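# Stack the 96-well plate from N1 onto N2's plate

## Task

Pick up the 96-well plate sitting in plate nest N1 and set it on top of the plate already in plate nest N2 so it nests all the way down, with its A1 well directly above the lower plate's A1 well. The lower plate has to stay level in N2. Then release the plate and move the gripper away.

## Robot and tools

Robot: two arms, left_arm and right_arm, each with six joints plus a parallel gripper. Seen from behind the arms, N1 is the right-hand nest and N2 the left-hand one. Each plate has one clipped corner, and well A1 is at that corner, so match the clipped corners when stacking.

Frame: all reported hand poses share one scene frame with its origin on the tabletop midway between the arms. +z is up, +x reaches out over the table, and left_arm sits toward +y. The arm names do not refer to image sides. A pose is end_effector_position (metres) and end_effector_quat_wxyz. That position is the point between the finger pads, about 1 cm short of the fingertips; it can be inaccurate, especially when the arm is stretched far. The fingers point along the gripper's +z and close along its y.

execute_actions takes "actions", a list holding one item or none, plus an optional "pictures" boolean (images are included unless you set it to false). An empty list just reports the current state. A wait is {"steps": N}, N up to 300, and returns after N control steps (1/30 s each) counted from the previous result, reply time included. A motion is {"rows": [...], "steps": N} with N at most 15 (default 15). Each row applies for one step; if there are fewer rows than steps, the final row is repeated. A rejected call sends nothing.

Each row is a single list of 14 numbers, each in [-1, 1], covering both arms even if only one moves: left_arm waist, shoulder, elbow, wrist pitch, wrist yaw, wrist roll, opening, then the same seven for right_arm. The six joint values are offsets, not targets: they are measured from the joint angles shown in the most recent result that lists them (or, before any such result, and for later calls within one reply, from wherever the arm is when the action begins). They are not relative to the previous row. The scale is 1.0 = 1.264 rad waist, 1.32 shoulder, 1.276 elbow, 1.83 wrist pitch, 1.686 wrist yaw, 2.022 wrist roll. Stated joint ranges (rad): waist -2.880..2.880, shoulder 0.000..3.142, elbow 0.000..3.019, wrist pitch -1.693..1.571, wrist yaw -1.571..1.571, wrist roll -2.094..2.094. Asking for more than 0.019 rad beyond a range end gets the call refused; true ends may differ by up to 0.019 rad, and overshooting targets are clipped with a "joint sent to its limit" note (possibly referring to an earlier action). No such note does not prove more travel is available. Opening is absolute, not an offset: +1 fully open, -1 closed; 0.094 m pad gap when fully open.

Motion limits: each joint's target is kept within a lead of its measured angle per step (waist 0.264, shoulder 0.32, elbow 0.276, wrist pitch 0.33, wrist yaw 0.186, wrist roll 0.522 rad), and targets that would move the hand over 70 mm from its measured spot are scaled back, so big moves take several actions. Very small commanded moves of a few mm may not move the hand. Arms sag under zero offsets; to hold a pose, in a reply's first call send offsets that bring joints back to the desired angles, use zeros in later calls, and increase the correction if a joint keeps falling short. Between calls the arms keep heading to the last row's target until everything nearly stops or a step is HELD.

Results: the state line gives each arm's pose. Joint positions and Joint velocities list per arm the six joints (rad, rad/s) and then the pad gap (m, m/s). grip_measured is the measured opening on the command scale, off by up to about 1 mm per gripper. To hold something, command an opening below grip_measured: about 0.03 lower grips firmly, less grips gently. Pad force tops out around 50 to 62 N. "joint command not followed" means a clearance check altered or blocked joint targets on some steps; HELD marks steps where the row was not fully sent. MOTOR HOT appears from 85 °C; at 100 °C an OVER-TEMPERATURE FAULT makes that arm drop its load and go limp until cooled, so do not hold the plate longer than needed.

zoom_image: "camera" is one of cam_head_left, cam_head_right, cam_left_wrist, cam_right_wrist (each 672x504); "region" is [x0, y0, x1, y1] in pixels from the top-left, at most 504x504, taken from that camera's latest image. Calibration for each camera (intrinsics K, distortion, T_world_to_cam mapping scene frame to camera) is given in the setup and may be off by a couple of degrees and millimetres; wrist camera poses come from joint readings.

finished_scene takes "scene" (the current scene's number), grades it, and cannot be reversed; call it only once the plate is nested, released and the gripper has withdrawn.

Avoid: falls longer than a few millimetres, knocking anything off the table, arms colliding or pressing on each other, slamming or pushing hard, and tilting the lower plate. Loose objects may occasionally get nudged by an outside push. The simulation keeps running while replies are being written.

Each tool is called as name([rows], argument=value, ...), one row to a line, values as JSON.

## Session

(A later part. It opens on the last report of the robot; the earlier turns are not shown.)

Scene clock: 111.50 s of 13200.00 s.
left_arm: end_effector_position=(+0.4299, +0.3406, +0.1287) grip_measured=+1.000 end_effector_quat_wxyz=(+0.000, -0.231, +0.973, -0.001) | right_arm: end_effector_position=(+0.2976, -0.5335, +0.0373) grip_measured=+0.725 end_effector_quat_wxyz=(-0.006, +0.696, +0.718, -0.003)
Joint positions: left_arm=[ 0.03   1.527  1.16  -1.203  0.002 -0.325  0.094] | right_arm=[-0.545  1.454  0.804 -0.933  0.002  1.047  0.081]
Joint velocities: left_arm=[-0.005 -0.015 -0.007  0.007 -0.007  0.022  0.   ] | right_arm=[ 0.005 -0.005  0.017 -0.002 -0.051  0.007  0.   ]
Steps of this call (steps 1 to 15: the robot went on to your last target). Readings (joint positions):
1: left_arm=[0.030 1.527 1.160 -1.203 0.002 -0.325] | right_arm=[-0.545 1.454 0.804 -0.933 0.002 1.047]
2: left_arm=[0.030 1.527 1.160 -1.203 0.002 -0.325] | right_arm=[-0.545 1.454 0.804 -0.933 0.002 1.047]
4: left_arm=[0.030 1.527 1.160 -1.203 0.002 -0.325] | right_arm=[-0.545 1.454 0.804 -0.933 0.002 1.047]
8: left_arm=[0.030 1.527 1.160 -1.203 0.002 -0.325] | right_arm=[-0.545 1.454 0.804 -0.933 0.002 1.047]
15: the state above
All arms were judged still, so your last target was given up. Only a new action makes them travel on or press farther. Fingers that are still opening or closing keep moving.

execute_actions([
  {"rows":[[0,0,0,0,0,0,1,0,-0.012,0,0,0,0,0.69],[0,0,0,0,0,0,1,0,-0.018,0,0,0,0,0.69],[0,0,0,0,0,0,1,0,-0.024,0,-0.005,0,0,0.69],[0,0,0,0,0,0,1,0,-0.03,0,-0.01,0,0,0.69],[0,0,0,0,0,0,1,0,-0.036,0,-0.015,0,0,0.69],[0,0,0,0,0,0,1,0,-0.043,0,-0.02,0,0,0.69],[0,0,0,0,0,0,1,0,-0.05,0,-0.026,0,0,0.69],[0,0,0,0,0,0,1,0,-0.058,0,-0.032,0,0,0.69],[0,0,0,0,0,0,1,0,-0.066,0,-0.038,0,0,0.69],[0,0,0,0,0,0,1,0,-0.074,0,-0.044,0,0,0.69],[0,0,0,0,0,0,1,0,-0.082,0,-0.05,0,0,0.69]]},
], pictures=false)

execute_actions([
  {"steps":15},
])

Scene clock: 121.23 s of 13200.00 s.
left_arm: end_effector_position=(+0.4299, +0.3406, +0.1287) grip_measured=+1.000 end_effector_quat_wxyz=(+0.000, -0.231, +0.973, -0.001) | right_arm: end_effector_position=(+0.2875, -0.5281, +0.0732) grip_measured=+0.725 end_effector_quat_wxyz=(+0.009, +0.696, +0.718, +0.001)
Joint positions: left_arm=[ 0.03   1.527  1.16  -1.203  0.002 -0.325  0.094] | right_arm=[-0.545  1.342  0.804 -1.014  0.002  1.047  0.081]
Joint velocities: left_arm=[-0.005  0.005  0.007 -0.007 -0.037  0.007  0.   ] | right_arm=[-0.024 -0.132 -0.002 -0.037  0.007 -0.051 -0.001]
Steps of this call (steps 1 to 90: nothing new was sent; then 6.23 s passed at rest; steps 91 to 105: all 15 steps of this action). Readings (joint positions):
91: left_arm=[0.030 1.527 1.160 -1.203 0.002 -0.325] | right_arm=[-0.545 1.453 0.804 -0.933 0.002 1.047]
92: left_arm=[0.030 1.527 1.160 -1.203 0.002 -0.325] | right_arm=[-0.545 1.452 0.804 -0.933 0.002 1.047]
94: left_arm=[0.030 1.527 1.160 -1.203 0.002 -0.325] | right_arm=[-0.545 1.445 0.804 -0.935 0.002 1.047]
98: left_arm=[0.030 1.527 1.160 -1.203 0.002 -0.325] | right_arm=[-0.545 1.412 0.804 -0.963 0.002 1.047]
105: the state above

Scene clock: 121.73 s of 13200.00 s.
left_arm: end_effector_position=(+0.4299, +0.3406, +0.1287) grip_measured=+1.000 end_effector_quat_wxyz=(+0.000, -0.231, +0.973, -0.001) | right_arm: end_effector_position=(+0.2872, -0.5280, +0.0737) grip_measured=+0.725 end_effector_quat_wxyz=(+0.009, +0.696, +0.718, +0.001)
Joint positions: left_arm=[ 0.03   1.527  1.16  -1.203  0.002 -0.325  0.094] | right_arm=[-0.545  1.34   0.804 -1.016  0.002  1.047  0.081]
Joint velocities: left_arm=[-0.005 -0.005 -0.032 -0.027 -0.037  0.022  0.   ] | right_arm=[-0.005 -0.005  0.007  0.012  0.022  0.022 -0.001]
Steps of this call (steps 1 to 15: the robot went on to your last target). Readings (joint positions):
1: left_arm=[0.030 1.527 1.160 -1.203 0.002 -0.325] | right_arm=[-0.545 1.340 0.804 -1.015 0.002 1.047]
2: left_arm=[0.030 1.527 1.160 -1.203 0.002 -0.325] | right_arm=[-0.545 1.340 0.804 -1.015 0.002 1.047]
4: left_arm=[0.030 1.527 1.160 -1.203 0.002 -0.325] | right_arm=[-0.545 1.340 0.804 -1.016 0.002 1.047]
8: left_arm=[0.030 1.527 1.160 -1.203 0.002 -0.325] | right_arm=[-0.545 1.340 0.804 -1.016 0.002 1.047]
15: the state above
All arms were judged still, so your last target was given up. Only a new action makes them travel on or press farther. Fingers that are still opening or closing keep moving.
camera_calibration (this result's frames):
cam_left_wrist: T_world_to_cam=[[0.447611, -0.89421, -0.00581116, 0.113132], [-0.724042, -0.366229, 0.584499, 0.364785], [-0.524793, -0.25742, -0.811374, 0.540471], [0, 0, 0, 1]] pos_world=[0.497116, 0.373887, 0.225964]
cam_right_wrist: T_world_to_cam=[[-0.998773, -0.044304, -0.022148, 0.268233], [-0.0489996, 0.818412, 0.572539, 0.407084], [-0.00723962, 0.572922, -0.819578, 0.487553], [0, 0, 0, 1]] pos_world=[0.29138, -0.600608, 0.172457]

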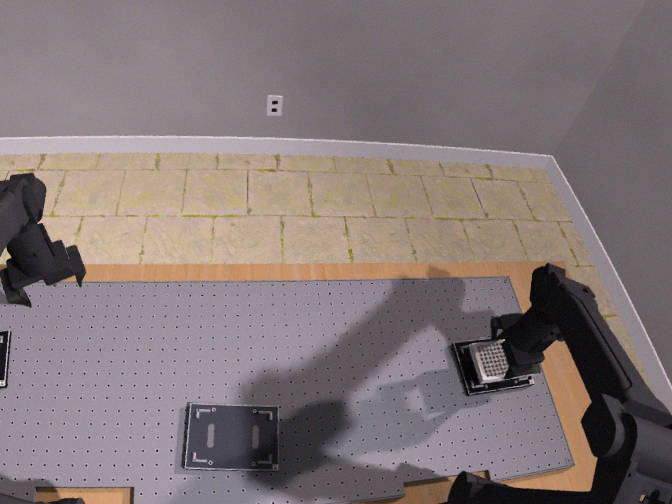

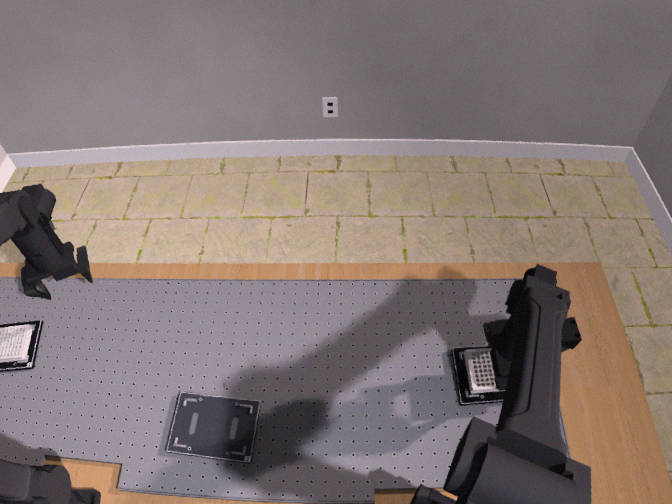

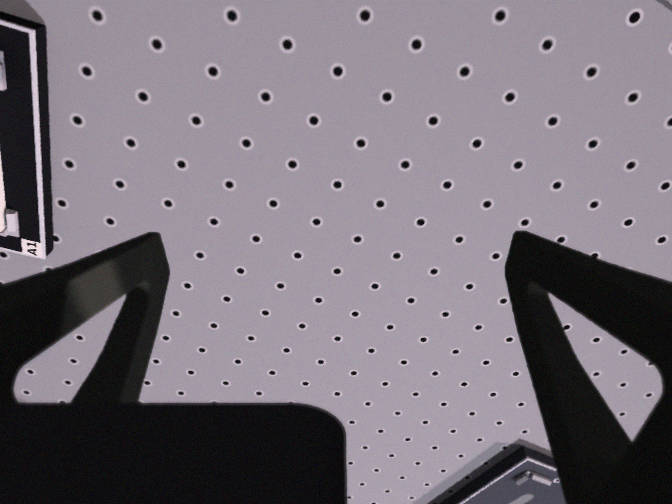

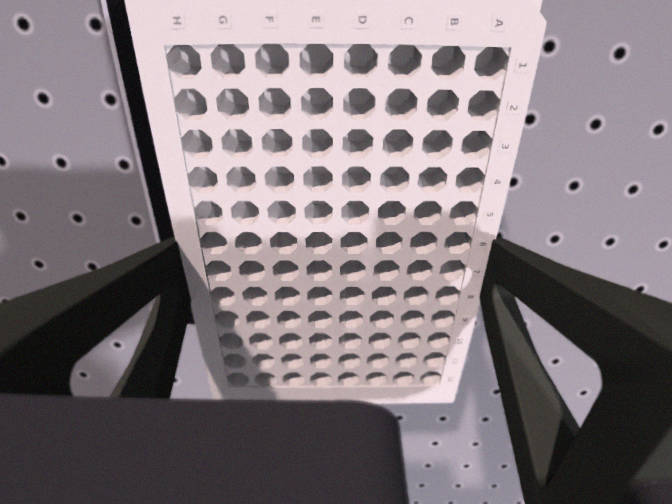

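execute_actions([
  {"rows":[[0,0,0,0,0,0,1,0.03,0,0.01,0,0,-0.03,0.69],[0,0,0,0,0,0,1,0.05,0,0.02,0,0,-0.06,0.69],[0,0,0,0,0,0,1,0.08,0.005,0.03,0,0,-0.1,0.69],[0,0,0,0,0,0,1,0.11,0.01,0.035,0,0,-0.13,0.69],[0,0,0,0,0,0,1,0.14,0.015,0.04,0,0,-0.17,0.69],[0,0,0,0,0,0,1,0.17,0.02,0.045,0,0,-0.2,0.69],[0,0,0,0,0,0,1,0.2,0.025,0.05,0,0,-0.24,0.69],[0,0,0,0,0,0,1,0.23,0.03,0.055,0,0,-0.27,0.69],[0,0,0,0,0,0,1,0.26,0.035,0.06,0,0,-0.31,0.69],[0,0,0,0,0,0,1,0.29,0.04,0.065,0,0,-0.34,0.69],[0,0,0,0,0,0,1,0.32,0.045,0.07,0,0,-0.38,0.69],[0,0,0,0,0,0,1,0.35,0.05,0.075,0,0,-0.41,0.69],[0,0,0,0,0,0,1,0.38,0.055,0.08,0,0,-0.45,0.69],[0,0,0,0,0,0,1,0.4,0.06,0.085,0,0,-0.48,0.69],[0,0,0,0,0,0,1,0.42,0.065,0.09,-0.005,0,-0.51,0.69]]},
], pictures=false)

execute_actions([
  {"steps":15},
], pictures=false)

Scene clock: 133.40 s of 13200.00 s.
left_arm: end_effector_position=(+0.4299, +0.3406, +0.1287) grip_measured=+1.000 end_effector_quat_wxyz=(+0.000, -0.231, +0.973, -0.001) | right_arm: end_effector_position=(+0.3524, -0.3714, +0.0768) grip_measured=+0.726 end_effector_quat_wxyz=(+0.013, +0.147, +0.989, +0.001)
Joint positions: left_arm=[ 0.03   1.527  1.16  -1.203  0.002 -0.325  0.094] | right_arm=[-0.056  1.396  0.868 -1.016  0.003  0.292  0.081]
Joint velocities: left_arm=[-0.005  0.024  0.007 -0.017  0.051 -0.037  0.   ] | right_arm=[ 0.923  0.2    0.168 -0.007  0.007 -1.868  0.001]
Steps of this call (steps 1 to 90: nothing new was sent; then 8.17 s passed at rest; steps 91 to 105: all 15 steps of this action). Readings (joint positions):
91: left_arm=[0.030 1.527 1.160 -1.203 0.002 -0.325] | right_arm=[-0.542 1.340 0.804 -1.016 0.002 1.038]
92: left_arm=[0.030 1.527 1.160 -1.203 0.002 -0.325] | right_arm=[-0.535 1.340 0.804 -1.016 0.002 1.019]
94: left_arm=[0.030 1.527 1.160 -1.203 0.002 -0.325] | right_arm=[-0.499 1.340 0.804 -1.016 0.003 0.951]
98: left_arm=[0.030 1.527 1.160 -1.203 0.002 -0.325] | right_arm=[-0.341 1.347 0.814 -1.016 0.003 0.745]
105: the state above

Scene clock: 133.90 s of 13200.00 s.
left_arm: end_effector_position=(+0.4299, +0.3406, +0.1287) grip_measured=+1.000 end_effector_quat_wxyz=(+0.000, -0.231, +0.973, -0.001) | right_arm: end_effector_position=(+0.3552, -0.3540, +0.0751) grip_measured=+0.726 end_effector_quat_wxyz=(+0.010, -0.006, +1.000, -0.001)
Joint positions: left_arm=[ 0.03   1.527  1.16  -1.203  0.002 -0.325  0.094] | right_arm=[-0.008  1.41   0.877 -1.016  0.002  0.032  0.081]
Joint velocities: left_arm=[ 0.005 -0.005 -0.027  0.012 -0.051 -0.037  0.   ] | right_arm=[-0.005 -0.005 -0.007  0.002  0.007 -0.037  0.   ]
Steps of this call (steps 1 to 15: the robot went on to your last target). Readings (joint positions):
1: left_arm=[0.030 1.527 1.160 -1.203 0.002 -0.325] | right_arm=[-0.027 1.402 0.873 -1.016 0.003 0.237]
2: left_arm=[0.030 1.527 1.160 -1.203 0.002 -0.325] | right_arm=[-0.006 1.407 0.876 -1.016 0.002 0.193]
4: left_arm=[0.030 1.527 1.160 -1.203 0.002 -0.325] | right_arm=[0.011 1.410 0.877 -1.016 0.002 0.130]
8: left_arm=[0.030 1.527 1.160 -1.203 0.002 -0.325] | right_arm=[-0.000 1.410 0.877 -1.016 0.002 0.066]
15: the state above

execute_actions([
  {"rows":[[0,0,0,0,0,0,1,0.03,0,0.01,0,0,-0.03,0.69],[0,0,0,0,0,0,1,0.05,0,0.02,0,0,-0.06,0.69],[0,0,0,0,0,0,1,0.08,0.01,0.03,0,0,-0.1,0.69],[0,0,0,0,0,0,1,0.11,0.017,0.037,0,0,-0.13,0.69],[0,0,0,0,0,0,1,0.14,0.024,0.044,0,0,-0.17,0.69],[0,0,0,0,0,0,1,0.17,0.031,0.051,0,0,-0.2,0.69],[0,0,0,0,0,0,1,0.2,0.038,0.058,0,0,-0.24,0.69],[0,0,0,0,0,0,1,0.23,0.045,0.065,-0.005,0,-0.27,0.69],[0,0,0,0,0,0,1,0.26,0.052,0.072,-0.005,0,-0.31,0.69],[0,0,0,0,0,0,1,0.29,0.059,0.079,-0.01,0,-0.34,0.69],[0,0,0,0,0,0,1,0.32,0.066,0.086,-0.01,0,-0.38,0.69],[0,0,0,0,0,0,1,0.35,0.073,0.093,-0.01,0,-0.41,0.69],[0,0,0,0,0,0,1,0.38,0.08,0.1,-0.015,0,-0.45,0.69],[0,0,0,0,0,0,1,0.4,0.087,0.107,-0.015,0,-0.48,0.69],[0,0,0,0,0,0,1,0.41,0.094,0.112,-0.015,0,-0.52,0.69]]},
], pictures=false)

execute_actions([
  {"steps":25},
])

Scene clock: 144.73 s of 13200.00 s.
left_arm: end_effector_position=(+0.4299, +0.3406, +0.1287) grip_measured=+1.000 end_effector_quat_wxyz=(+0.000, -0.231, +0.973, -0.001) | right_arm: end_effector_position=(+0.3336, -0.1688, +0.0737) grip_measured=+0.726 end_effector_quat_wxyz=(+0.005, -0.589, +0.808, -0.002)
Joint positions: left_arm=[ 0.03   1.527  1.16  -1.203  0.002 -0.325  0.094] | right_arm=[ 0.482  1.5    0.969 -1.028  0.003 -0.726  0.081]
Joint velocities: left_arm=[ 0.005  0.005  0.007 -0.007 -0.022  0.007  0.   ] | right_arm=[ 0.933  0.259  0.217 -0.042 -0.007 -1.927  0.   ]
Steps of this call (steps 1 to 15: the robot went on to your last target; steps 16 to 90: nothing new was sent; then 7.33 s passed at rest; steps 91 to 105: all 15 steps of this action). Readings (joint positions):
91: left_arm=[0.030 1.527 1.160 -1.203 0.002 -0.325] | right_arm=[-0.006 1.410 0.877 -1.016 0.002 0.016]
92: left_arm=[0.030 1.527 1.160 -1.203 0.002 -0.325] | right_arm=[0.001 1.410 0.877 -1.016 0.002 -0.001]
94: left_arm=[0.030 1.527 1.160 -1.203 0.002 -0.325] | right_arm=[0.035 1.410 0.877 -1.016 0.003 -0.066]
98: left_arm=[0.030 1.527 1.160 -1.203 0.002 -0.325] | right_arm=[0.190 1.428 0.896 -1.017 0.003 -0.271]
105: the state above

Scene clock: 145.57 s of 13200.00 s.
left_arm: end_effector_position=(+0.4299, +0.3406, +0.1287) grip_measured=+1.000 end_effector_quat_wxyz=(+0.000, -0.231, +0.973, -0.001) | right_arm: end_effector_position=(+0.3283, -0.1572, +0.0697) grip_measured=+0.726 end_effector_quat_wxyz=(+0.003, +0.709, -0.705, +0.000)
Joint positions: left_arm=[ 0.03   1.527  1.16  -1.203  0.002 -0.325  0.094] | right_arm=[ 0.514  1.52   0.979 -1.035  0.001 -1.011  0.081]
Joint velocities: left_arm=[-0.005  0.005 -0.002 -0.002 -0.022 -0.022  0.   ] | right_arm=[ 0.005 -0.015 -0.007 -0.032  0.022 -0.066 -0.001]
Steps of this call (steps 1 to 25: the robot went on to your last target). Readings (joint positions):
1: left_arm=[0.030 1.527 1.160 -1.203 0.002 -0.325] | right_arm=[0.510 1.508 0.975 -1.029 0.002 -0.784]
2: left_arm=[0.030 1.527 1.160 -1.203 0.002 -0.325] | right_arm=[0.529 1.514 0.978 -1.030 0.001 -0.831]
4: left_arm=[0.030 1.527 1.160 -1.203 0.002 -0.325] | right_arm=[0.543 1.519 0.979 -1.032 0.001 -0.897]
8: left_arm=[0.030 1.527 1.160 -1.203 0.002 -0.325] | right_arm=[0.526 1.520 0.979 -1.035 0.001 -0.965]
25: the state above
camera_calibration (this result's frames):
cam_left_wrist: T_world_to_cam=[[0.447611, -0.89421, -0.00581116, 0.113132], [-0.724042, -0.366229, 0.584499, 0.364785], [-0.524793, -0.25742, -0.811374, 0.540471], [0, 0, 0, 1]] pos_world=[0.497116, 0.373887, 0.225964]
cam_right_wrist: T_world_to_cam=[[0.999777, 0.0180655, -0.0109725, -0.321482], [0.0210699, -0.810579, 0.585251, -0.171959], [0.00167873, -0.585351, -0.810778, 0.0864786], [0, 0, 0, 1]] pos_world=[0.324889, -0.0829586, 0.167227]

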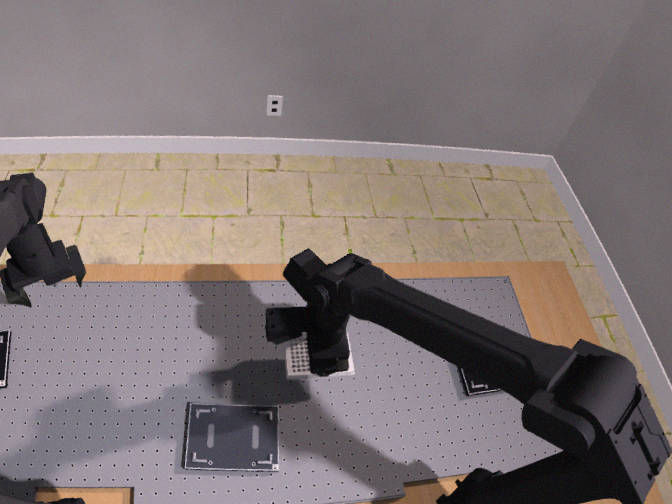

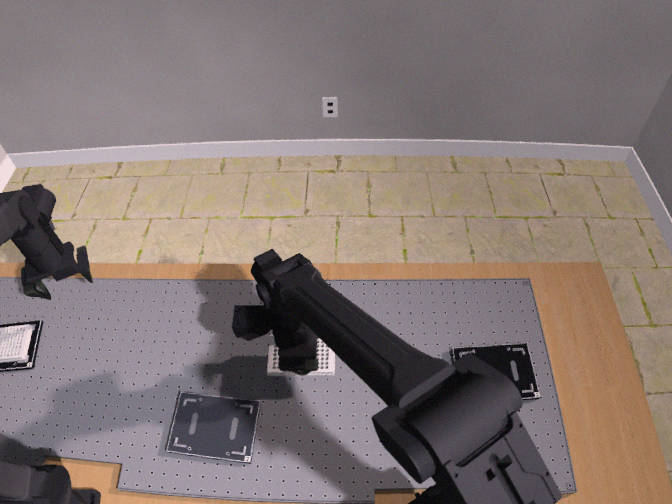

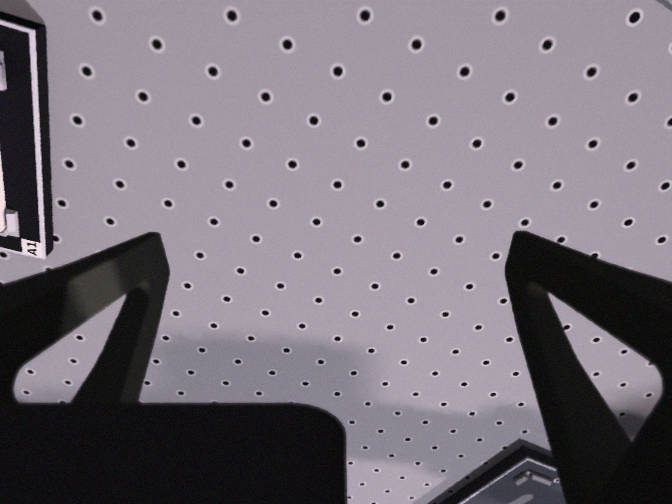

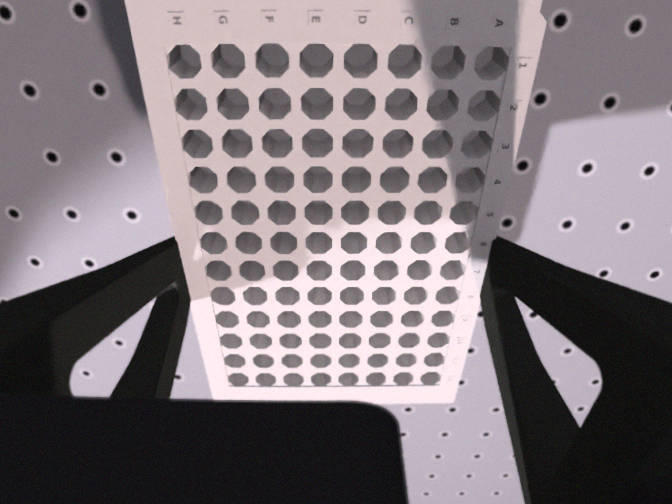

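execute_actions([
  {"rows":[[0,0,0,0,0,0,1,0,0.012,0,0.004,0,0,0.69],[0,0,0,0,0,0,1,0,0.018,0,0.008,0,0,0.69],[0,0,0,0,0,0,1,0,0.024,0,0.012,0,0,0.69],[0,0,0,0,0,0,1,0,0.03,0,0.016,0,0,0.69],[0,0,0,0,0,0,1,0,0.036,0,0.02,0,0,0.69],[0,0,0,0,0,0,1,0,0.042,0,0.025,0,0,0.69],[0,0,0,0,0,0,1,0,0.048,0,0.03,0,0,0.69],[0,0,0,0,0,0,1,0,0.054,0,0.035,0,0,0.69],[0,0,0,0,0,0,1,0,0.06,0,0.04,0,0,0.69],[0,0,0,0,0,0,1,0,0.066,0,0.045,0,0,0.69],[0,0,0,0,0,0,1,0,0.07,0,0.05,0,0,0.69],[0,0,0,0,0,0,1,0,0.074,0,0.056,0,0,0.69],[0,0,0,0,0,0,1,0,0.078,0,0.062,0,0,0.69]]},
], pictures=false)

execute_actions([
  {"steps":15},
], pictures=false)

Scene clock: 153.20 s of 13200.00 s.
left_arm: end_effector_position=(+0.4299, +0.3406, +0.1287) grip_measured=+1.000 end_effector_quat_wxyz=(+0.000, -0.231, +0.973, -0.001) | right_arm: end_effector_position=(+0.3431, -0.1478, +0.0367) grip_measured=+0.726 end_effector_quat_wxyz=(-0.003, +0.709, -0.705, +0.001)
Joint positions: left_arm=[ 0.03   1.527  1.16  -1.203  0.002 -0.325  0.094] | right_arm=[ 0.514  1.606  0.979 -0.937  0.001 -1.012  0.081]
Joint velocities: left_arm=[-0.005  0.005  0.007 -0.007 -0.022  0.037  0.   ] | right_arm=[-0.005  0.142 -0.012  0.134  0.037 -0.007  0.   ]
Steps of this call (steps 1 to 15: the robot went on to your last target; steps 16 to 90: nothing new was sent; then 4.13 s passed at rest; steps 91 to 105: all 15 steps of this action). Readings (joint positions):
91: left_arm=[0.030 1.527 1.160 -1.203 0.002 -0.325] | right_arm=[0.514 1.520 0.979 -1.035 0.001 -1.012]
92: left_arm=[0.030 1.527 1.160 -1.203 0.002 -0.325] | right_arm=[0.514 1.520 0.979 -1.034 0.001 -1.012]
94: left_arm=[0.030 1.527 1.160 -1.203 0.002 -0.325] | right_arm=[0.514 1.522 0.979 -1.027 0.001 -1.012]
98: left_arm=[0.030 1.527 1.160 -1.203 0.002 -0.325] | right_arm=[0.514 1.544 0.979 -0.997 0.001 -1.012]
105: the state above

Scene clock: 153.70 s of 13200.00 s.
left_arm: end_effector_position=(+0.4299, +0.3406, +0.1287) grip_measured=+1.000 end_effector_quat_wxyz=(+0.000, -0.231, +0.973, -0.001) | right_arm: end_effector_position=(+0.3438, -0.1473, +0.0344) grip_measured=+0.726 end_effector_quat_wxyz=(-0.003, +0.709, -0.705, +0.001)
Joint positions: left_arm=[ 0.03   1.527  1.16  -1.203  0.002 -0.325  0.094] | right_arm=[ 0.514  1.612  0.979 -0.931  0.001 -1.012  0.081]
Joint velocities: left_arm=[-0.015  0.005 -0.007 -0.017  0.007  0.007  0.   ] | right_arm=[-0.024  0.015  0.007  0.002  0.095  0.051 -0.   ]
Steps of this call (steps 1 to 15: the robot went on to your last target). Readings (joint positions):
1: left_arm=[0.030 1.527 1.160 -1.203 0.002 -0.325] | right_arm=[0.514 1.610 0.979 -0.934 0.001 -1.012]
2: left_arm=[0.030 1.527 1.160 -1.203 0.002 -0.325] | right_arm=[0.514 1.611 0.979 -0.933 0.001 -1.012]
4: left_arm=[0.030 1.527 1.160 -1.203 0.002 -0.325] | right_arm=[0.514 1.612 0.979 -0.932 0.001 -1.012]
8: left_arm=[0.030 1.527 1.160 -1.203 0.002 -0.325] | right_arm=[0.514 1.612 0.979 -0.931 0.001 -1.012]
15: the state above
All arms were judged still, so your last target was given up. Only a new action makes them travel on or press farther. Fingers that are still opening or closing keep moving.

Needs 9 mm → ds .023.

execute_actions([
  {"rows":[[0,0,0,0,0,0,1,0,0.012,0,0,0,0,0.69],[0,0,0,0,0,0,1,0,0.016,0,0,0,0,0.69],[0,0,0,0,0,0,1,0,0.02,0,0.004,0,0,0.69],[0,0,0,0,0,0,1,0,0.023,0,0.008,0,0,0.69],[0,0,0,0,0,0,1,0,0.026,0,0.012,0,0,0.69],[0,0,0,0,0,0,1,0,0.029,0,0.012,0,0,0.69]]},
], pictures=false)

execute_actions([
  {"steps":10},
], pictures=false)

Scene clock: 158.40 s of 13200.00 s.
left_arm: end_effector_position=(+0.4299, +0.3406, +0.1287) grip_measured=+1.000 end_effector_quat_wxyz=(+0.000, -0.231, +0.973, -0.001) | right_arm: end_effector_position=(+0.3449, -0.1467, +0.0278) grip_measured=+0.726 end_effector_quat_wxyz=(-0.001, +0.709, -0.705, +0.001)
Joint positions: left_arm=[ 0.03   1.527  1.16  -1.203  0.002 -0.325  0.094] | right_arm=[ 0.514  1.629  0.979 -0.919  0.001 -1.012  0.081]
Joint velocities: left_arm=[-0.005  0.005 -0.012 -0.012 -0.022  0.051  0.   ] | right_arm=[ 0.005 -0.005 -0.007 -0.012  0.095  0.051 -0.001]
Steps of this call (steps 1 to 90: nothing new was sent; then 1.20 s passed at rest; steps 91 to 105: all 15 steps of this action). Readings (joint positions):
91: left_arm=[0.030 1.527 1.160 -1.203 0.002 -0.325] | right_arm=[0.514 1.612 0.979 -0.931 0.001 -1.012]
92: left_arm=[0.030 1.527 1.160 -1.203 0.002 -0.325] | right_arm=[0.514 1.612 0.979 -0.931 0.001 -1.012]
94: left_arm=[0.030 1.527 1.160 -1.203 0.002 -0.325] | right_arm=[0.514 1.612 0.979 -0.930 0.001 -1.012]
98: left_arm=[0.030 1.527 1.160 -1.203 0.002 -0.325] | right_arm=[0.514 1.620 0.979 -0.920 0.001 -1.012]
105: the state above

Scene clock: 158.73 s of 13200.00 s.
left_arm: end_effector_position=(+0.4299, +0.3406, +0.1287) grip_measured=+1.000 end_effector_quat_wxyz=(+0.000, -0.231, +0.973, -0.001) | right_arm: end_effector_position=(+0.3449, -0.1467, +0.0278) grip_measured=+0.726 end_effector_quat_wxyz=(-0.001, +0.709, -0.705, +0.001)
Joint positions: left_arm=[ 0.03   1.527  1.16  -1.203  0.002 -0.325  0.094] | right_arm=[ 0.514  1.629  0.979 -0.919  0.001 -1.012  0.081]
Joint velocities: left_arm=[-0.005  0.015 -0.007  0.007  0.051 -0.051  0.   ] | right_arm=[ 0.015 -0.005 -0.007 -0.007 -0.125  0.007  0.   ]
Steps of this call (steps 1 to 10: the robot went on to your last target). Readings (joint positions):
1: left_arm=[0.030 1.527 1.160 -1.203 0.002 -0.325] | right_arm=[0.514 1.629 0.979 -0.919 0.001 -1.012]
2: left_arm=[0.030 1.527 1.160 -1.203 0.002 -0.325] | right_arm=[0.514 1.629 0.979 -0.919 0.001 -1.012]
4: left_arm=[0.030 1.527 1.160 -1.203 0.002 -0.325] | right_arm=[0.514 1.629 0.979 -0.919 0.001 -1.012]
8: left_arm=[0.030 1.527 1.160 -1.203 0.002 -0.325] | right_arm=[0.514 1.629 0.979 -0.919 0.001 -1.012]
10: the state above

execute_actions([
  {"rows":[[0,0,0,0,0,0,1,0,0.02,0,0,0,0,0.69]]},
], pictures=false)

execute_actions([
  {"rows":[[0,0,0,0,0,0,1,0,0,0,0,0,0,0.70],[0,0,0,0,0,0,1,0,0,0,0,0,0,0.71],[0,0,0,0,0,0,1,0,0,0,0,0,0,0.72],[0,0,0,0,0,0,1,0,0,0,0,0,0,0.73],[0,0,0,0,0,0,1,0,0,0,0,0,0,0.74],[0,0,0,0,0,0,1,0,0,0,0,0,0,0.75],[0,0,0,0,0,0,1,0,0,0,0,0,0,0.77],[0,0,0,0,0,0,1,0,0,0,0,0,0,0.8],[0,0,0,0,0,0,1,0,0,0,0,0,0,0.85],[0,0,0,0,0,0,1,0,0,0,0,0,0,0.9],[0,0,0,0,0,0,1,0,0,0,0,0,0,1]]},
], pictures=false)

execute_actions([
  {"rows":[[0,0,0,0,0,0,1,0,-0.015,0,0,0,0,1],[0,0,0,0,0,0,1,0,-0.025,0,0,0,0,1],[0,0,0,0,0,0,1,0,-0.035,0,0,0,0,1],[0,0,0,0,0,0,1,0,-0.05,0,0,0,0,1],[0,0,0,0,0,0,1,0,-0.065,0,0,0,0,1],[0,0,0,0,0,0,1,0,-0.08,0,-0.02,0,0,1],[0,0,0,0,0,0,1,0,-0.1,0,-0.04,0,0,1],[0,0,0,0,0,0,1,0,-0.12,0,-0.06,0,0,1],[0,0,0,0,0,0,1,0,-0.14,0,-0.09,0,0,1]]},
])

Scene clock: 170.33 s of 13200.00 s.
left_arm: end_effector_position=(+0.4299, +0.3406, +0.1287) grip_measured=+1.000 end_effector_quat_wxyz=(+0.000, -0.231, +0.973, -0.001) | right_arm: end_effector_position=(+0.3448, -0.1467, +0.0273) grip_measured=+0.726 end_effector_quat_wxyz=(-0.000, +0.709, -0.705, +0.001)
Joint positions: left_arm=[ 0.03   1.527  1.16  -1.203  0.002 -0.325  0.094] | right_arm=[ 0.514  1.63   0.979 -0.919  0.001 -1.012  0.081]
Joint velocities: left_arm=[-0.005 -0.005 -0.002  0.027  0.037 -0.007  0.   ] | right_arm=[-0.015  0.005 -0.002 -0.007 -0.095  0.037 -0.   ]
Steps of this call (steps 1 to 15: the robot went on to your last target; steps 16 to 90: nothing new was sent; then 8.10 s passed at rest; steps 91 to 105: all 15 steps of this action). Readings (joint positions):
91: left_arm=[0.030 1.527 1.160 -1.203 0.002 -0.325] | right_arm=[0.514 1.629 0.979 -0.919 0.001 -1.012]
92: left_arm=[0.030 1.527 1.160 -1.203 0.002 -0.325] | right_arm=[0.514 1.629 0.979 -0.919 0.001 -1.012]
94: left_arm=[0.030 1.527 1.160 -1.203 0.002 -0.325] | right_arm=[0.514 1.629 0.979 -0.919 0.001 -1.012]
98: left_arm=[0.030 1.527 1.160 -1.203 0.002 -0.325] | right_arm=[0.514 1.630 0.979 -0.919 0.001 -1.012]
105: the state above

Scene clock: 170.83 s of 13200.00 s.
left_arm: end_effector_position=(+0.4299, +0.3406, +0.1287) grip_measured=+1.000 end_effector_quat_wxyz=(+0.000, -0.231, +0.973, -0.001) | right_arm: end_effector_position=(+0.3448, -0.1467, +0.0273) grip_measured=+1.000 end_effector_quat_wxyz=(-0.000, +0.709, -0.705, +0.001)
Joint positions: left_arm=[ 0.03   1.527  1.16  -1.203  0.002 -0.325  0.094] | right_arm=[ 0.514  1.63   0.979 -0.919  0.001 -1.012  0.094]
Joint velocities: left_arm=[-0.005 -0.005 -0.002  0.002 -0.007 -0.051  0.   ] | right_arm=[-0.015 -0.005 -0.017 -0.002 -0.066  0.007  0.   ]
Steps of this call (steps 1 to 15: all 15 steps of this action). Readings (joint positions):
1: left_arm=[0.030 1.527 1.160 -1.203 0.002 -0.325] | right_arm=[0.514 1.630 0.979 -0.919 0.001 -1.012]
2: left_arm=[0.030 1.527 1.160 -1.203 0.002 -0.325] | right_arm=[0.514 1.630 0.979 -0.919 0.001 -1.012]
4: left_arm=[0.030 1.527 1.160 -1.203 0.002 -0.325] | right_arm=[0.514 1.630 0.979 -0.919 0.001 -1.012]
8: left_arm=[0.030 1.527 1.160 -1.203 0.002 -0.325] | right_arm=[0.514 1.630 0.979 -0.919 0.001 -1.012]
15: the state above

Scene clock: 171.33 s of 13200.00 s.
left_arm: end_effector_position=(+0.4299, +0.3406, +0.1287) grip_measured=+1.000 end_effector_quat_wxyz=(+0.000, -0.231, +0.973, -0.001) | right_arm: end_effector_position=(+0.3242, -0.1598, +0.1107) grip_measured=+1.000 end_effector_quat_wxyz=(-0.033, +0.709, -0.704, +0.008)
Joint positions: left_arm=[ 0.03   1.527  1.16  -1.203  0.002 -0.325  0.094] | right_arm=[ 0.514  1.409  0.979 -1.073  0.001 -1.012  0.094]
Joint velocities: left_arm=[-0.024  0.015 -0.007 -0.007 -0.022  0.051  0.   ] | right_arm=[-0.015 -0.073  0.012 -0.037  0.022  0.007  0.   ]
Steps of this call (steps 1 to 15: all 15 steps of this action). Readings (joint positions):
1: left_arm=[0.030 1.527 1.160 -1.203 0.002 -0.325] | right_arm=[0.514 1.629 0.979 -0.919 0.001 -1.012]
2: left_arm=[0.030 1.527 1.160 -1.203 0.002 -0.325] | right_arm=[0.514 1.627 0.979 -0.919 0.001 -1.012]
4: left_arm=[0.030 1.527 1.160 -1.203 0.002 -0.325] | right_arm=[0.514 1.615 0.979 -0.919 0.001 -1.012]
8: left_arm=[0.030 1.527 1.160 -1.203 0.002 -0.325] | right_arm=[0.514 1.548 0.979 -0.964 0.001 -1.012]
15: the state above
camera_calibration (this result's frames):
cam_left_wrist: T_world_to_cam=[[0.447611, -0.89421, -0.00581116, 0.113132], [-0.724042, -0.366229, 0.584499, 0.364785], [-0.524793, -0.25742, -0.811374, 0.540471], [0, 0, 0, 1]] pos_world=[0.497116, 0.373887, 0.225964]
cam_right_wrist: T_world_to_cam=[[0.998499, 0.0184126, 0.0515749, -0.32338], [-0.0132177, -0.832909, 0.553252, -0.186911], [0.053144, -0.553104, -0.831416, 0.10903], [0, 0, 0, 1]] pos_world=[0.31463, -0.0894202, 0.210737]

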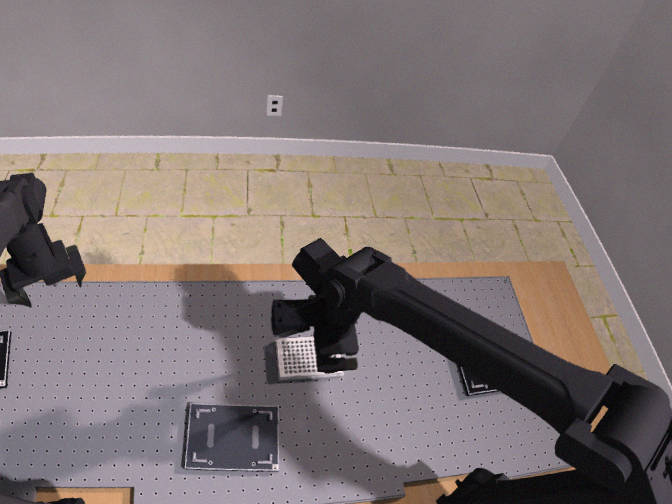

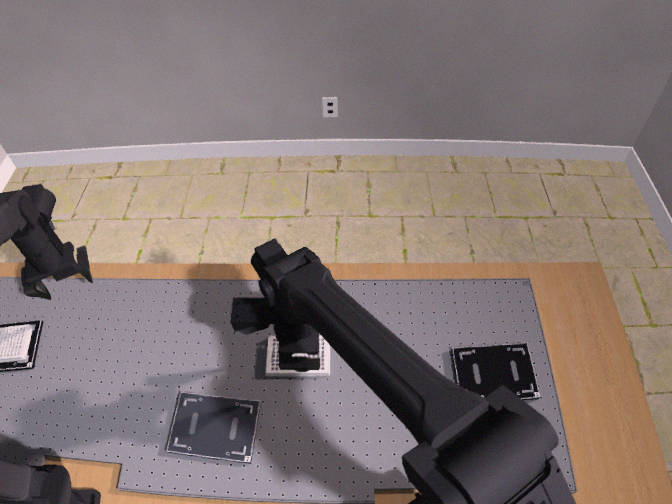

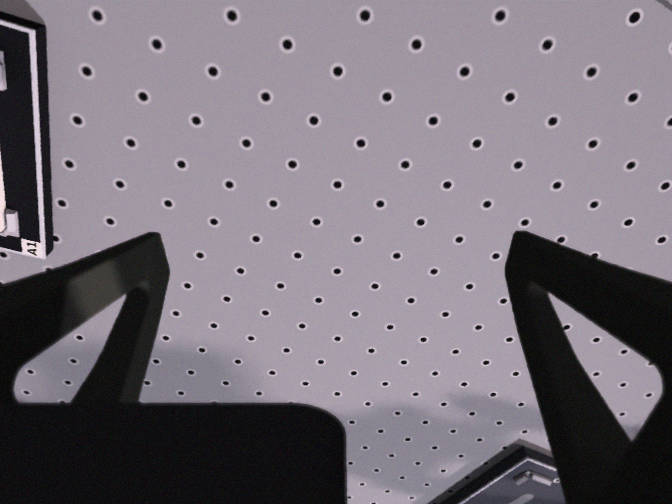

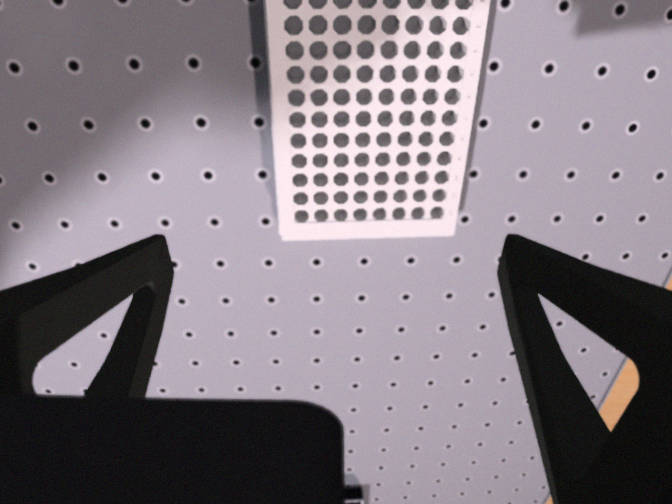

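execute_actions([
  {"rows":[[0,0,0,0,0,0.1,1,-0.1,0,0,0,0,0,1],[0,0,0,0,0,0.2,1,-0.2,0,0,0,0,0.1,1],[0,0,0,0,0,0.3,1,-0.4,0,0,0,0,0.2,1],[0,0,0,0,0,0.494,1,-0.95,0,0,0,0,0.4,1]]},
], pictures=false)

execute_actions([
  {"steps":25},
], pictures=false)

execute_actions([
  {"rows":[[-0.05,0,0.03,0,0,0,1,0,0,0,0,0,0,1],[-0.1,0.015,0.045,0,0,0,1,0,0,0,0,0,0,1],[-0.16,0.03,0.06,0,0,0,1,0,0,0,0,0,0,1],[-0.22,0.05,0.075,0,0,0,1,0,0,0,0,0,0,1],[-0.28,0.07,0.09,0,0,0,1,0,0,0,0,0,0,1],[-0.34,0.09,0.105,0.01,0,0,1,0,0,0,0,0,0,1],[-0.4,0.11,0.12,0.01,0,0,1,0,0,0,0,0,0,1],[-0.46,0.13,0.14,0.01,0,0,1,0,0,0,0,0,0,1],[-0.52,0.15,0.16,0.02,0,0,1,0,0,0,0,0,0,1],[-0.58,0.17,0.18,0.02,0,0,1,0,0,0,0,0,0,1],[-0.64,0.19,0.2,0.02,0,0,1,0,0,0,0,0,0,1],[-0.7,0.21,0.215,0.03,0,0,1,0,0,0,0,0,0,1],[-0.75,0.23,0.23,0.03,0,0,1,0,0,0,0,0,0,1],[-0.79,0.245,0.24,0.035,0,0,1,0,0,0,0,0,0,1],[-0.824,0.262,0.25,0.035,0,0,1,0,0,0,0,0,0,1]]},
], pictures=false)

execute_actions([
  {"steps":40},
])

Scene clock: 193.47 s of 13200.00 s.
left_arm: end_effector_position=(+0.4299, +0.3406, +0.1287) grip_measured=+1.000 end_effector_quat_wxyz=(+0.001, +0.224, +0.975, -0.001) | right_arm: end_effector_position=(+0.3712, -0.4682, +0.1054) grip_measured=+1.000 end_effector_quat_wxyz=(+0.025, -0.050, +0.998, -0.006)
Joint positions: left_arm=[ 0.03   1.527  1.16  -1.203  0.002  0.593  0.094] | right_arm=[-0.308  1.423  0.979 -1.075 -0.003 -0.357  0.094]
Joint velocities: left_arm=[-0.005 -0.015  0.002  0.002  0.037  0.505  0.   ] | right_arm=[-1.968 -0.015  0.002 -0.002  0.037  0.623  0.   ]
Steps of this call (steps 1 to 30: the robot went on to your last target; steps 31 to 90: nothing new was sent; then 18.63 s passed at rest; steps 91 to 105: all 15 steps of this action). Readings (joint positions):
91: left_arm=[0.030 1.527 1.160 -1.203 0.002 -0.294] | right_arm=[0.505 1.425 0.979 -1.075 -0.001 -1.012]
92: left_arm=[0.030 1.527 1.160 -1.203 0.002 -0.228] | right_arm=[0.484 1.424 0.979 -1.075 -0.003 -0.989]
94: left_arm=[0.030 1.527 1.160 -1.203 0.002 -0.036] | right_arm=[0.400 1.423 0.979 -1.075 -0.003 -0.878]
98: left_arm=[0.030 1.527 1.160 -1.203 0.002 0.339] | right_arm=[0.161 1.423 0.979 -1.075 -0.003 -0.613]
105: the state above

Scene clock: 194.30 s of 13200.00 s.
left_arm: end_effector_position=(+0.4299, +0.3406, +0.1287) grip_measured=+1.000 end_effector_quat_wxyz=(+0.001, +0.256, +0.967, -0.001) | right_arm: end_effector_position=(+0.3085, -0.6003, +0.1080) grip_measured=+1.000 end_effector_quat_wxyz=(+0.026, +0.208, +0.978, -0.014)
Joint positions: left_arm=[ 0.03   1.527  1.16  -1.203  0.002  0.659  0.094] | right_arm=[-0.682  1.416  0.979 -1.075  0.004 -0.211  0.094]
Joint velocities: left_arm=[-0.005 -0.005 -0.012  0.007 -0.037 -0.11   0.   ] | right_arm=[-0.015  0.005  0.012 -0.002  0.007  0.007  0.   ]
Steps of this call (steps 1 to 25: the robot went on to your last target). Readings (joint positions):
1: left_arm=[0.030 1.527 1.160 -1.203 0.002 0.606] | right_arm=[-0.376 1.423 0.979 -1.075 -0.003 -0.338]
2: left_arm=[0.030 1.527 1.160 -1.203 0.002 0.617] | right_arm=[-0.444 1.423 0.979 -1.075 -0.003 -0.321]
4: left_arm=[0.030 1.527 1.160 -1.203 0.002 0.632] | right_arm=[-0.580 1.423 0.979 -1.075 -0.002 -0.287]
8: left_arm=[0.030 1.527 1.160 -1.203 0.002 0.648] | right_arm=[-0.747 1.423 0.979 -1.075 0.005 -0.238]
25: the state above

Scene clock: 194.80 s of 13200.00 s.
left_arm: end_effector_position=(+0.4542, +0.0769, +0.0954) grip_measured=+1.000 end_effector_quat_wxyz=(-0.011, +0.516, +0.857, -0.000) | right_arm: end_effector_position=(+0.3085, -0.6003, +0.1080) grip_measured=+1.000 end_effector_quat_wxyz=(+0.026, +0.208, +0.978, -0.014)
Joint positions: left_arm=[-0.537  1.73   1.319 -1.181 -0.001  0.659  0.094] | right_arm=[-0.682  1.416  0.979 -1.075  0.004 -0.211  0.094]
Joint velocities: left_arm=[-1.236  0.669  0.486  0.134 -0.007 -0.051  0.   ] | right_arm=[-0.015 -0.015  0.017  0.007 -0.022  0.007  0.   ]
Steps of this call (steps 1 to 15: all 15 steps of this action). Readings (joint positions):
1: left_arm=[0.026 1.527 1.160 -1.203 0.002 0.659] | right_arm=[-0.682 1.416 0.979 -1.075 0.004 -0.211]
2: left_arm=[0.014 1.528 1.160 -1.203 -0.000 0.659] | right_arm=[-0.682 1.416 0.979 -1.075 0.004 -0.211]
4: left_arm=[-0.041 1.533 1.166 -1.203 -0.001 0.659] | right_arm=[-0.682 1.416 0.979 -1.075 0.004 -0.211]
8: left_arm=[-0.219 1.576 1.201 -1.203 -0.001 0.659] | right_arm=[-0.682 1.416 0.979 -1.075 0.004 -0.211]
15: the state above

Scene clock: 196.13 s of 13200.00 s.
left_arm: end_effector_position=(+0.3434, -0.1426, +0.0667) grip_measured=+1.000 end_effector_quat_wxyz=(-0.005, +0.700, +0.714, -0.001) | right_arm: end_effector_position=(+0.3085, -0.6003, +0.1080) grip_measured=+1.000 end_effector_quat_wxyz=(+0.026, +0.208, +0.978, -0.014)
Joint positions: left_arm=[-1.005  1.869  1.437 -1.149  0.003  0.659  0.094] | right_arm=[-0.682  1.416  0.979 -1.075  0.004 -0.211  0.094]
Joint velocities: left_arm=[-0.015  0.005 -0.012 -0.002 -0.037 -0.007  0.   ] | right_arm=[-0.005  0.005 -0.012  0.002 -0.007  0.007  0.   ]
Steps of this call (steps 1 to 40: the robot went on to your last target). Readings (joint positions):
1: left_arm=[-0.580 1.752 1.334 -1.176 -0.001 0.659] | right_arm=[-0.682 1.416 0.979 -1.075 0.004 -0.211]
2: left_arm=[-0.622 1.772 1.348 -1.171 -0.001 0.659] | right_arm=[-0.682 1.416 0.979 -1.075 0.004 -0.211]
4: left_arm=[-0.708 1.806 1.365 -1.164 -0.001 0.659] | right_arm=[-0.682 1.416 0.979 -1.075 0.004 -0.211]
8: left_arm=[-0.884 1.845 1.381 -1.159 -0.001 0.659] | right_arm=[-0.682 1.416 0.979 -1.075 0.004 -0.211]
40: the state above
camera_calibration (this result's frames):
cam_left_wrist: T_world_to_cam=[[-0.99987, -0.0161265, 0.000912807, 0.34125], [-0.0124942, 0.808003, 0.589046, 0.0841768], [-0.0102368, 0.588958, -0.808099, 0.264179], [0, 0, 0, 1]] pos_world=[0.344962, -0.218102, 0.163587]
cam_right_wrist: T_world_to_cam=[[-0.395273, -0.918517, 0.00924561, -0.427342], [-0.773749, 0.338365, 0.535557, 0.387102], [-0.495047, 0.204538, -0.844448, 0.489284], [0, 0, 0, 1]] pos_world=[0.372822, -0.623579, 0.209811]

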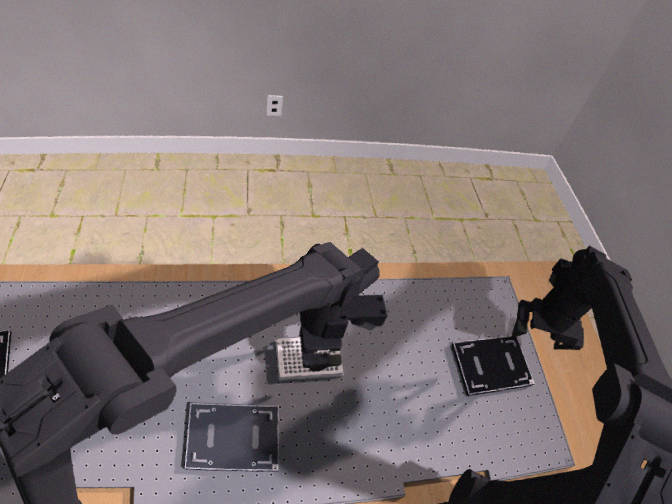

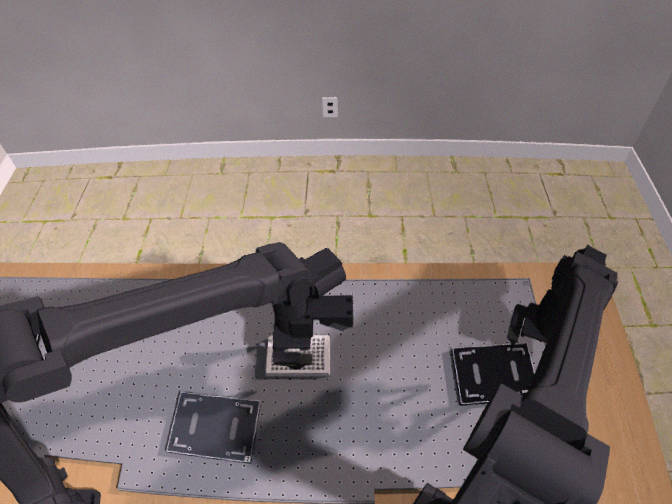

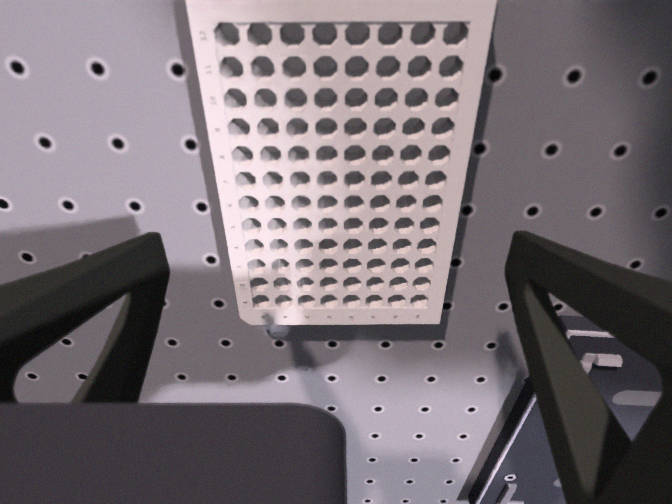

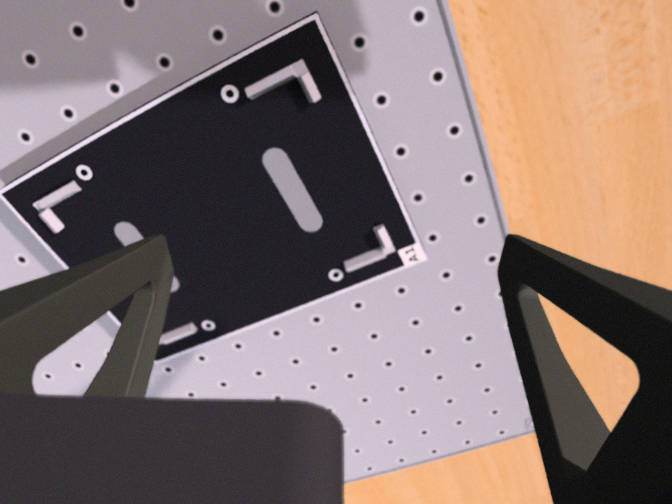

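execute_actions([
  {"rows":[[0,0.012,-0.004,0.008,0,0,1,0,0,0,0,0,0,1],[0,0.016,-0.008,0.014,0,0,1,0,0,0,0,0,0,1],[0,0.02,-0.012,0.02,0,0,1,0,0,0,0,0,0,1],[0,0.024,-0.016,0.026,0,0,1,0,0,0,0,0,0,1],[0,0.028,-0.02,0.032,0,0,1,0,0,0,0,0,0,1],[0,0.032,-0.024,0.038,0,0,1,0,0,0,0,0,0,1],[0,0.036,-0.027,0.043,0,0,1,0,0,0,0,0,0,1],[0,0.04,-0.029,0.047,0,0,1,0,0,0,0,0,0,1]]},
], pictures=false)

execute_actions([
  {"steps":15},
])

Scene clock: 207.43 s of 13200.00 s.
left_arm: end_effector_position=(+0.3423, -0.1412, +0.0320) grip_measured=+1.000 end_effector_quat_wxyz=(-0.010, +0.700, +0.714, -0.001) | right_arm: end_effector_position=(+0.3085, -0.6003, +0.1080) grip_measured=+1.000 end_effector_quat_wxyz=(+0.026, +0.208, +0.978, -0.014)
Joint positions: left_arm=[-1.005  1.911  1.4   -1.079  0.003  0.659  0.094] | right_arm=[-0.682  1.416  0.979 -1.075  0.004 -0.211  0.094]
Joint velocities: left_arm=[-0.015  0.034 -0.032  0.007 -0.095 -0.007  0.   ] | right_arm=[-0.015  0.005  0.007  0.002 -0.007  0.022  0.   ]
Steps of this call (steps 1 to 15: the robot went on to your last target; steps 16 to 90: nothing new was sent; then 7.80 s passed at rest; steps 91 to 105: all 15 steps of this action). Readings (joint positions):
91: left_arm=[-1.005 1.869 1.437 -1.149 0.003 0.659] | right_arm=[-0.682 1.416 0.979 -1.075 0.004 -0.211]
92: left_arm=[-1.005 1.869 1.436 -1.146 0.003 0.659] | right_arm=[-0.682 1.416 0.979 -1.075 0.004 -0.211]
94: left_arm=[-1.005 1.869 1.431 -1.133 0.003 0.659] | right_arm=[-0.682 1.416 0.979 -1.075 0.004 -0.211]
98: left_arm=[-1.005 1.880 1.414 -1.094 0.003 0.659] | right_arm=[-0.682 1.416 0.979 -1.075 0.004 -0.211]
105: the state above

Scene clock: 207.93 s of 13200.00 s.
left_arm: end_effector_position=(+0.3424, -0.1413, +0.0317) grip_measured=+1.000 end_effector_quat_wxyz=(-0.010, +0.700, +0.714, -0.001) | right_arm: end_effector_position=(+0.3085, -0.6003, +0.1080) grip_measured=+1.000 end_effector_quat_wxyz=(+0.026, +0.208, +0.978, -0.014)
Joint positions: left_arm=[-1.005  1.912  1.399 -1.078  0.003  0.659  0.094] | right_arm=[-0.682  1.416  0.979 -1.075  0.004 -0.211  0.094]
Joint velocities: left_arm=[-0.005 -0.005 -0.002 -0.002 -0.007  0.037  0.   ] | right_arm=[ 0.005 -0.005 -0.007 -0.012 -0.007 -0.007  0.   ]
Steps of this call (steps 1 to 15: the robot went on to your last target). Readings (joint positions):
1: left_arm=[-1.005 1.912 1.399 -1.079 0.003 0.659] | right_arm=[-0.682 1.416 0.979 -1.075 0.004 -0.211]
2: left_arm=[-1.005 1.912 1.399 -1.079 0.003 0.659] | right_arm=[-0.682 1.416 0.979 -1.075 0.004 -0.211]
4: left_arm=[-1.005 1.912 1.399 -1.078 0.003 0.659] | right_arm=[-0.682 1.416 0.979 -1.075 0.004 -0.211]
8: left_arm=[-1.005 1.912 1.399 -1.078 0.003 0.659] | right_arm=[-0.682 1.416 0.979 -1.075 0.004 -0.211]
15: the state above
All arms were judged still, so your last target was given up. Only a new action makes them travel on or press farther. Fingers that are still opening or closing keep moving.
camera_calibration (this result's frames):
cam_left_wrist: T_world_to_cam=[[-0.99985, -0.0161511, 0.00629936, 0.340104], [-0.00924048, 0.803956, 0.594617, 0.101927], [-0.0146682, 0.59447, -0.803984, 0.237263], [0, 0, 0, 1]] pos_world=[0.344475, -0.217497, 0.128006]
cam_right_wrist: T_world_to_cam=[[-0.395273, -0.918517, 0.00924561, -0.427342], [-0.773749, 0.338365, 0.535557, 0.387102], [-0.495047, 0.204538, -0.844448, 0.489284], [0, 0, 0, 1]] pos_world=[0.372822, -0.623579, 0.209811]

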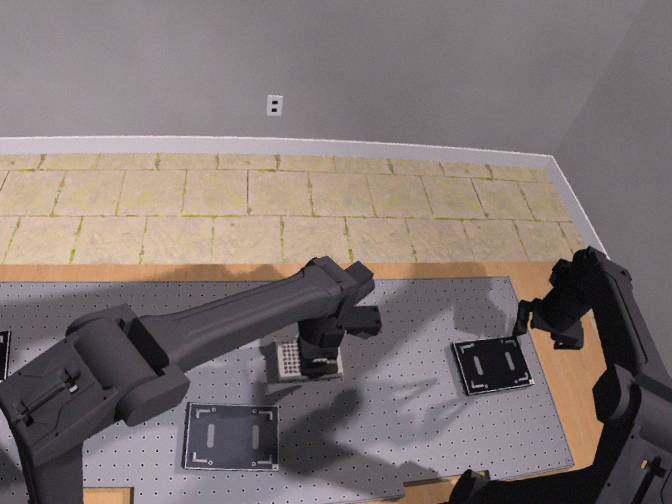

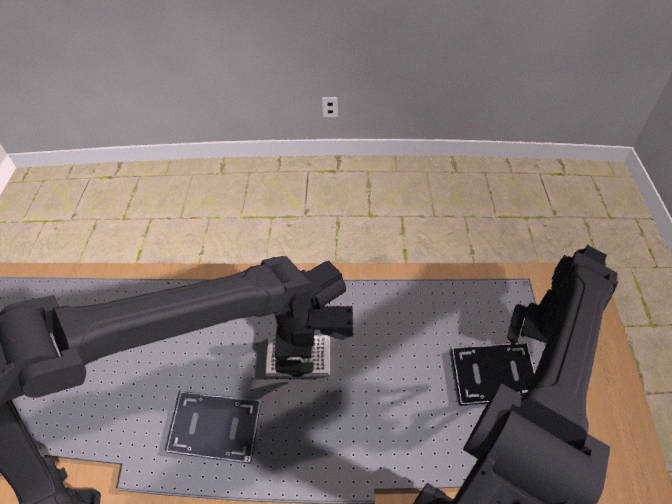

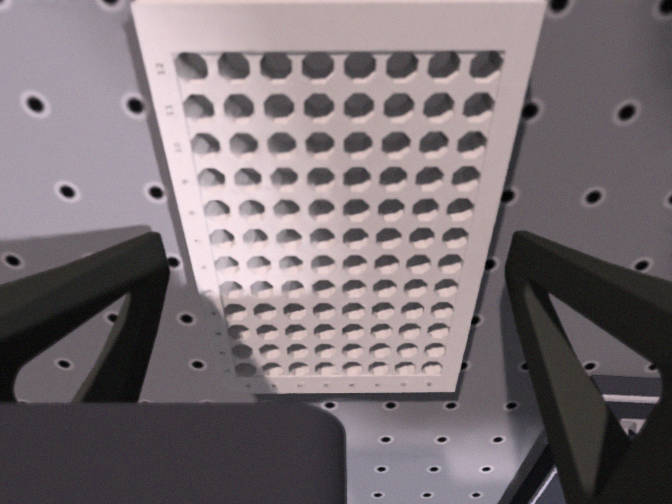

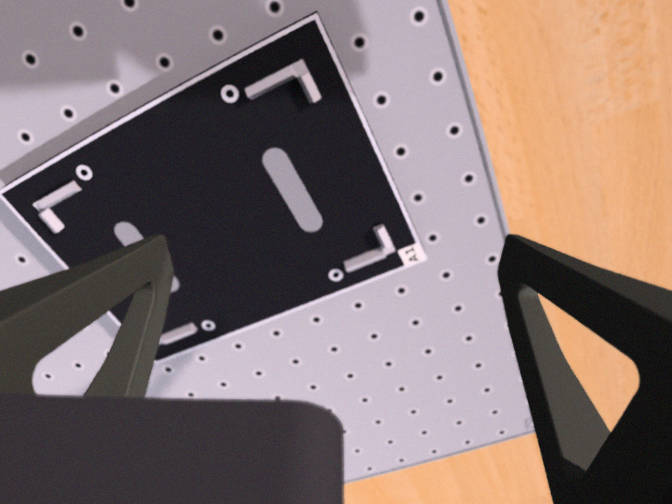

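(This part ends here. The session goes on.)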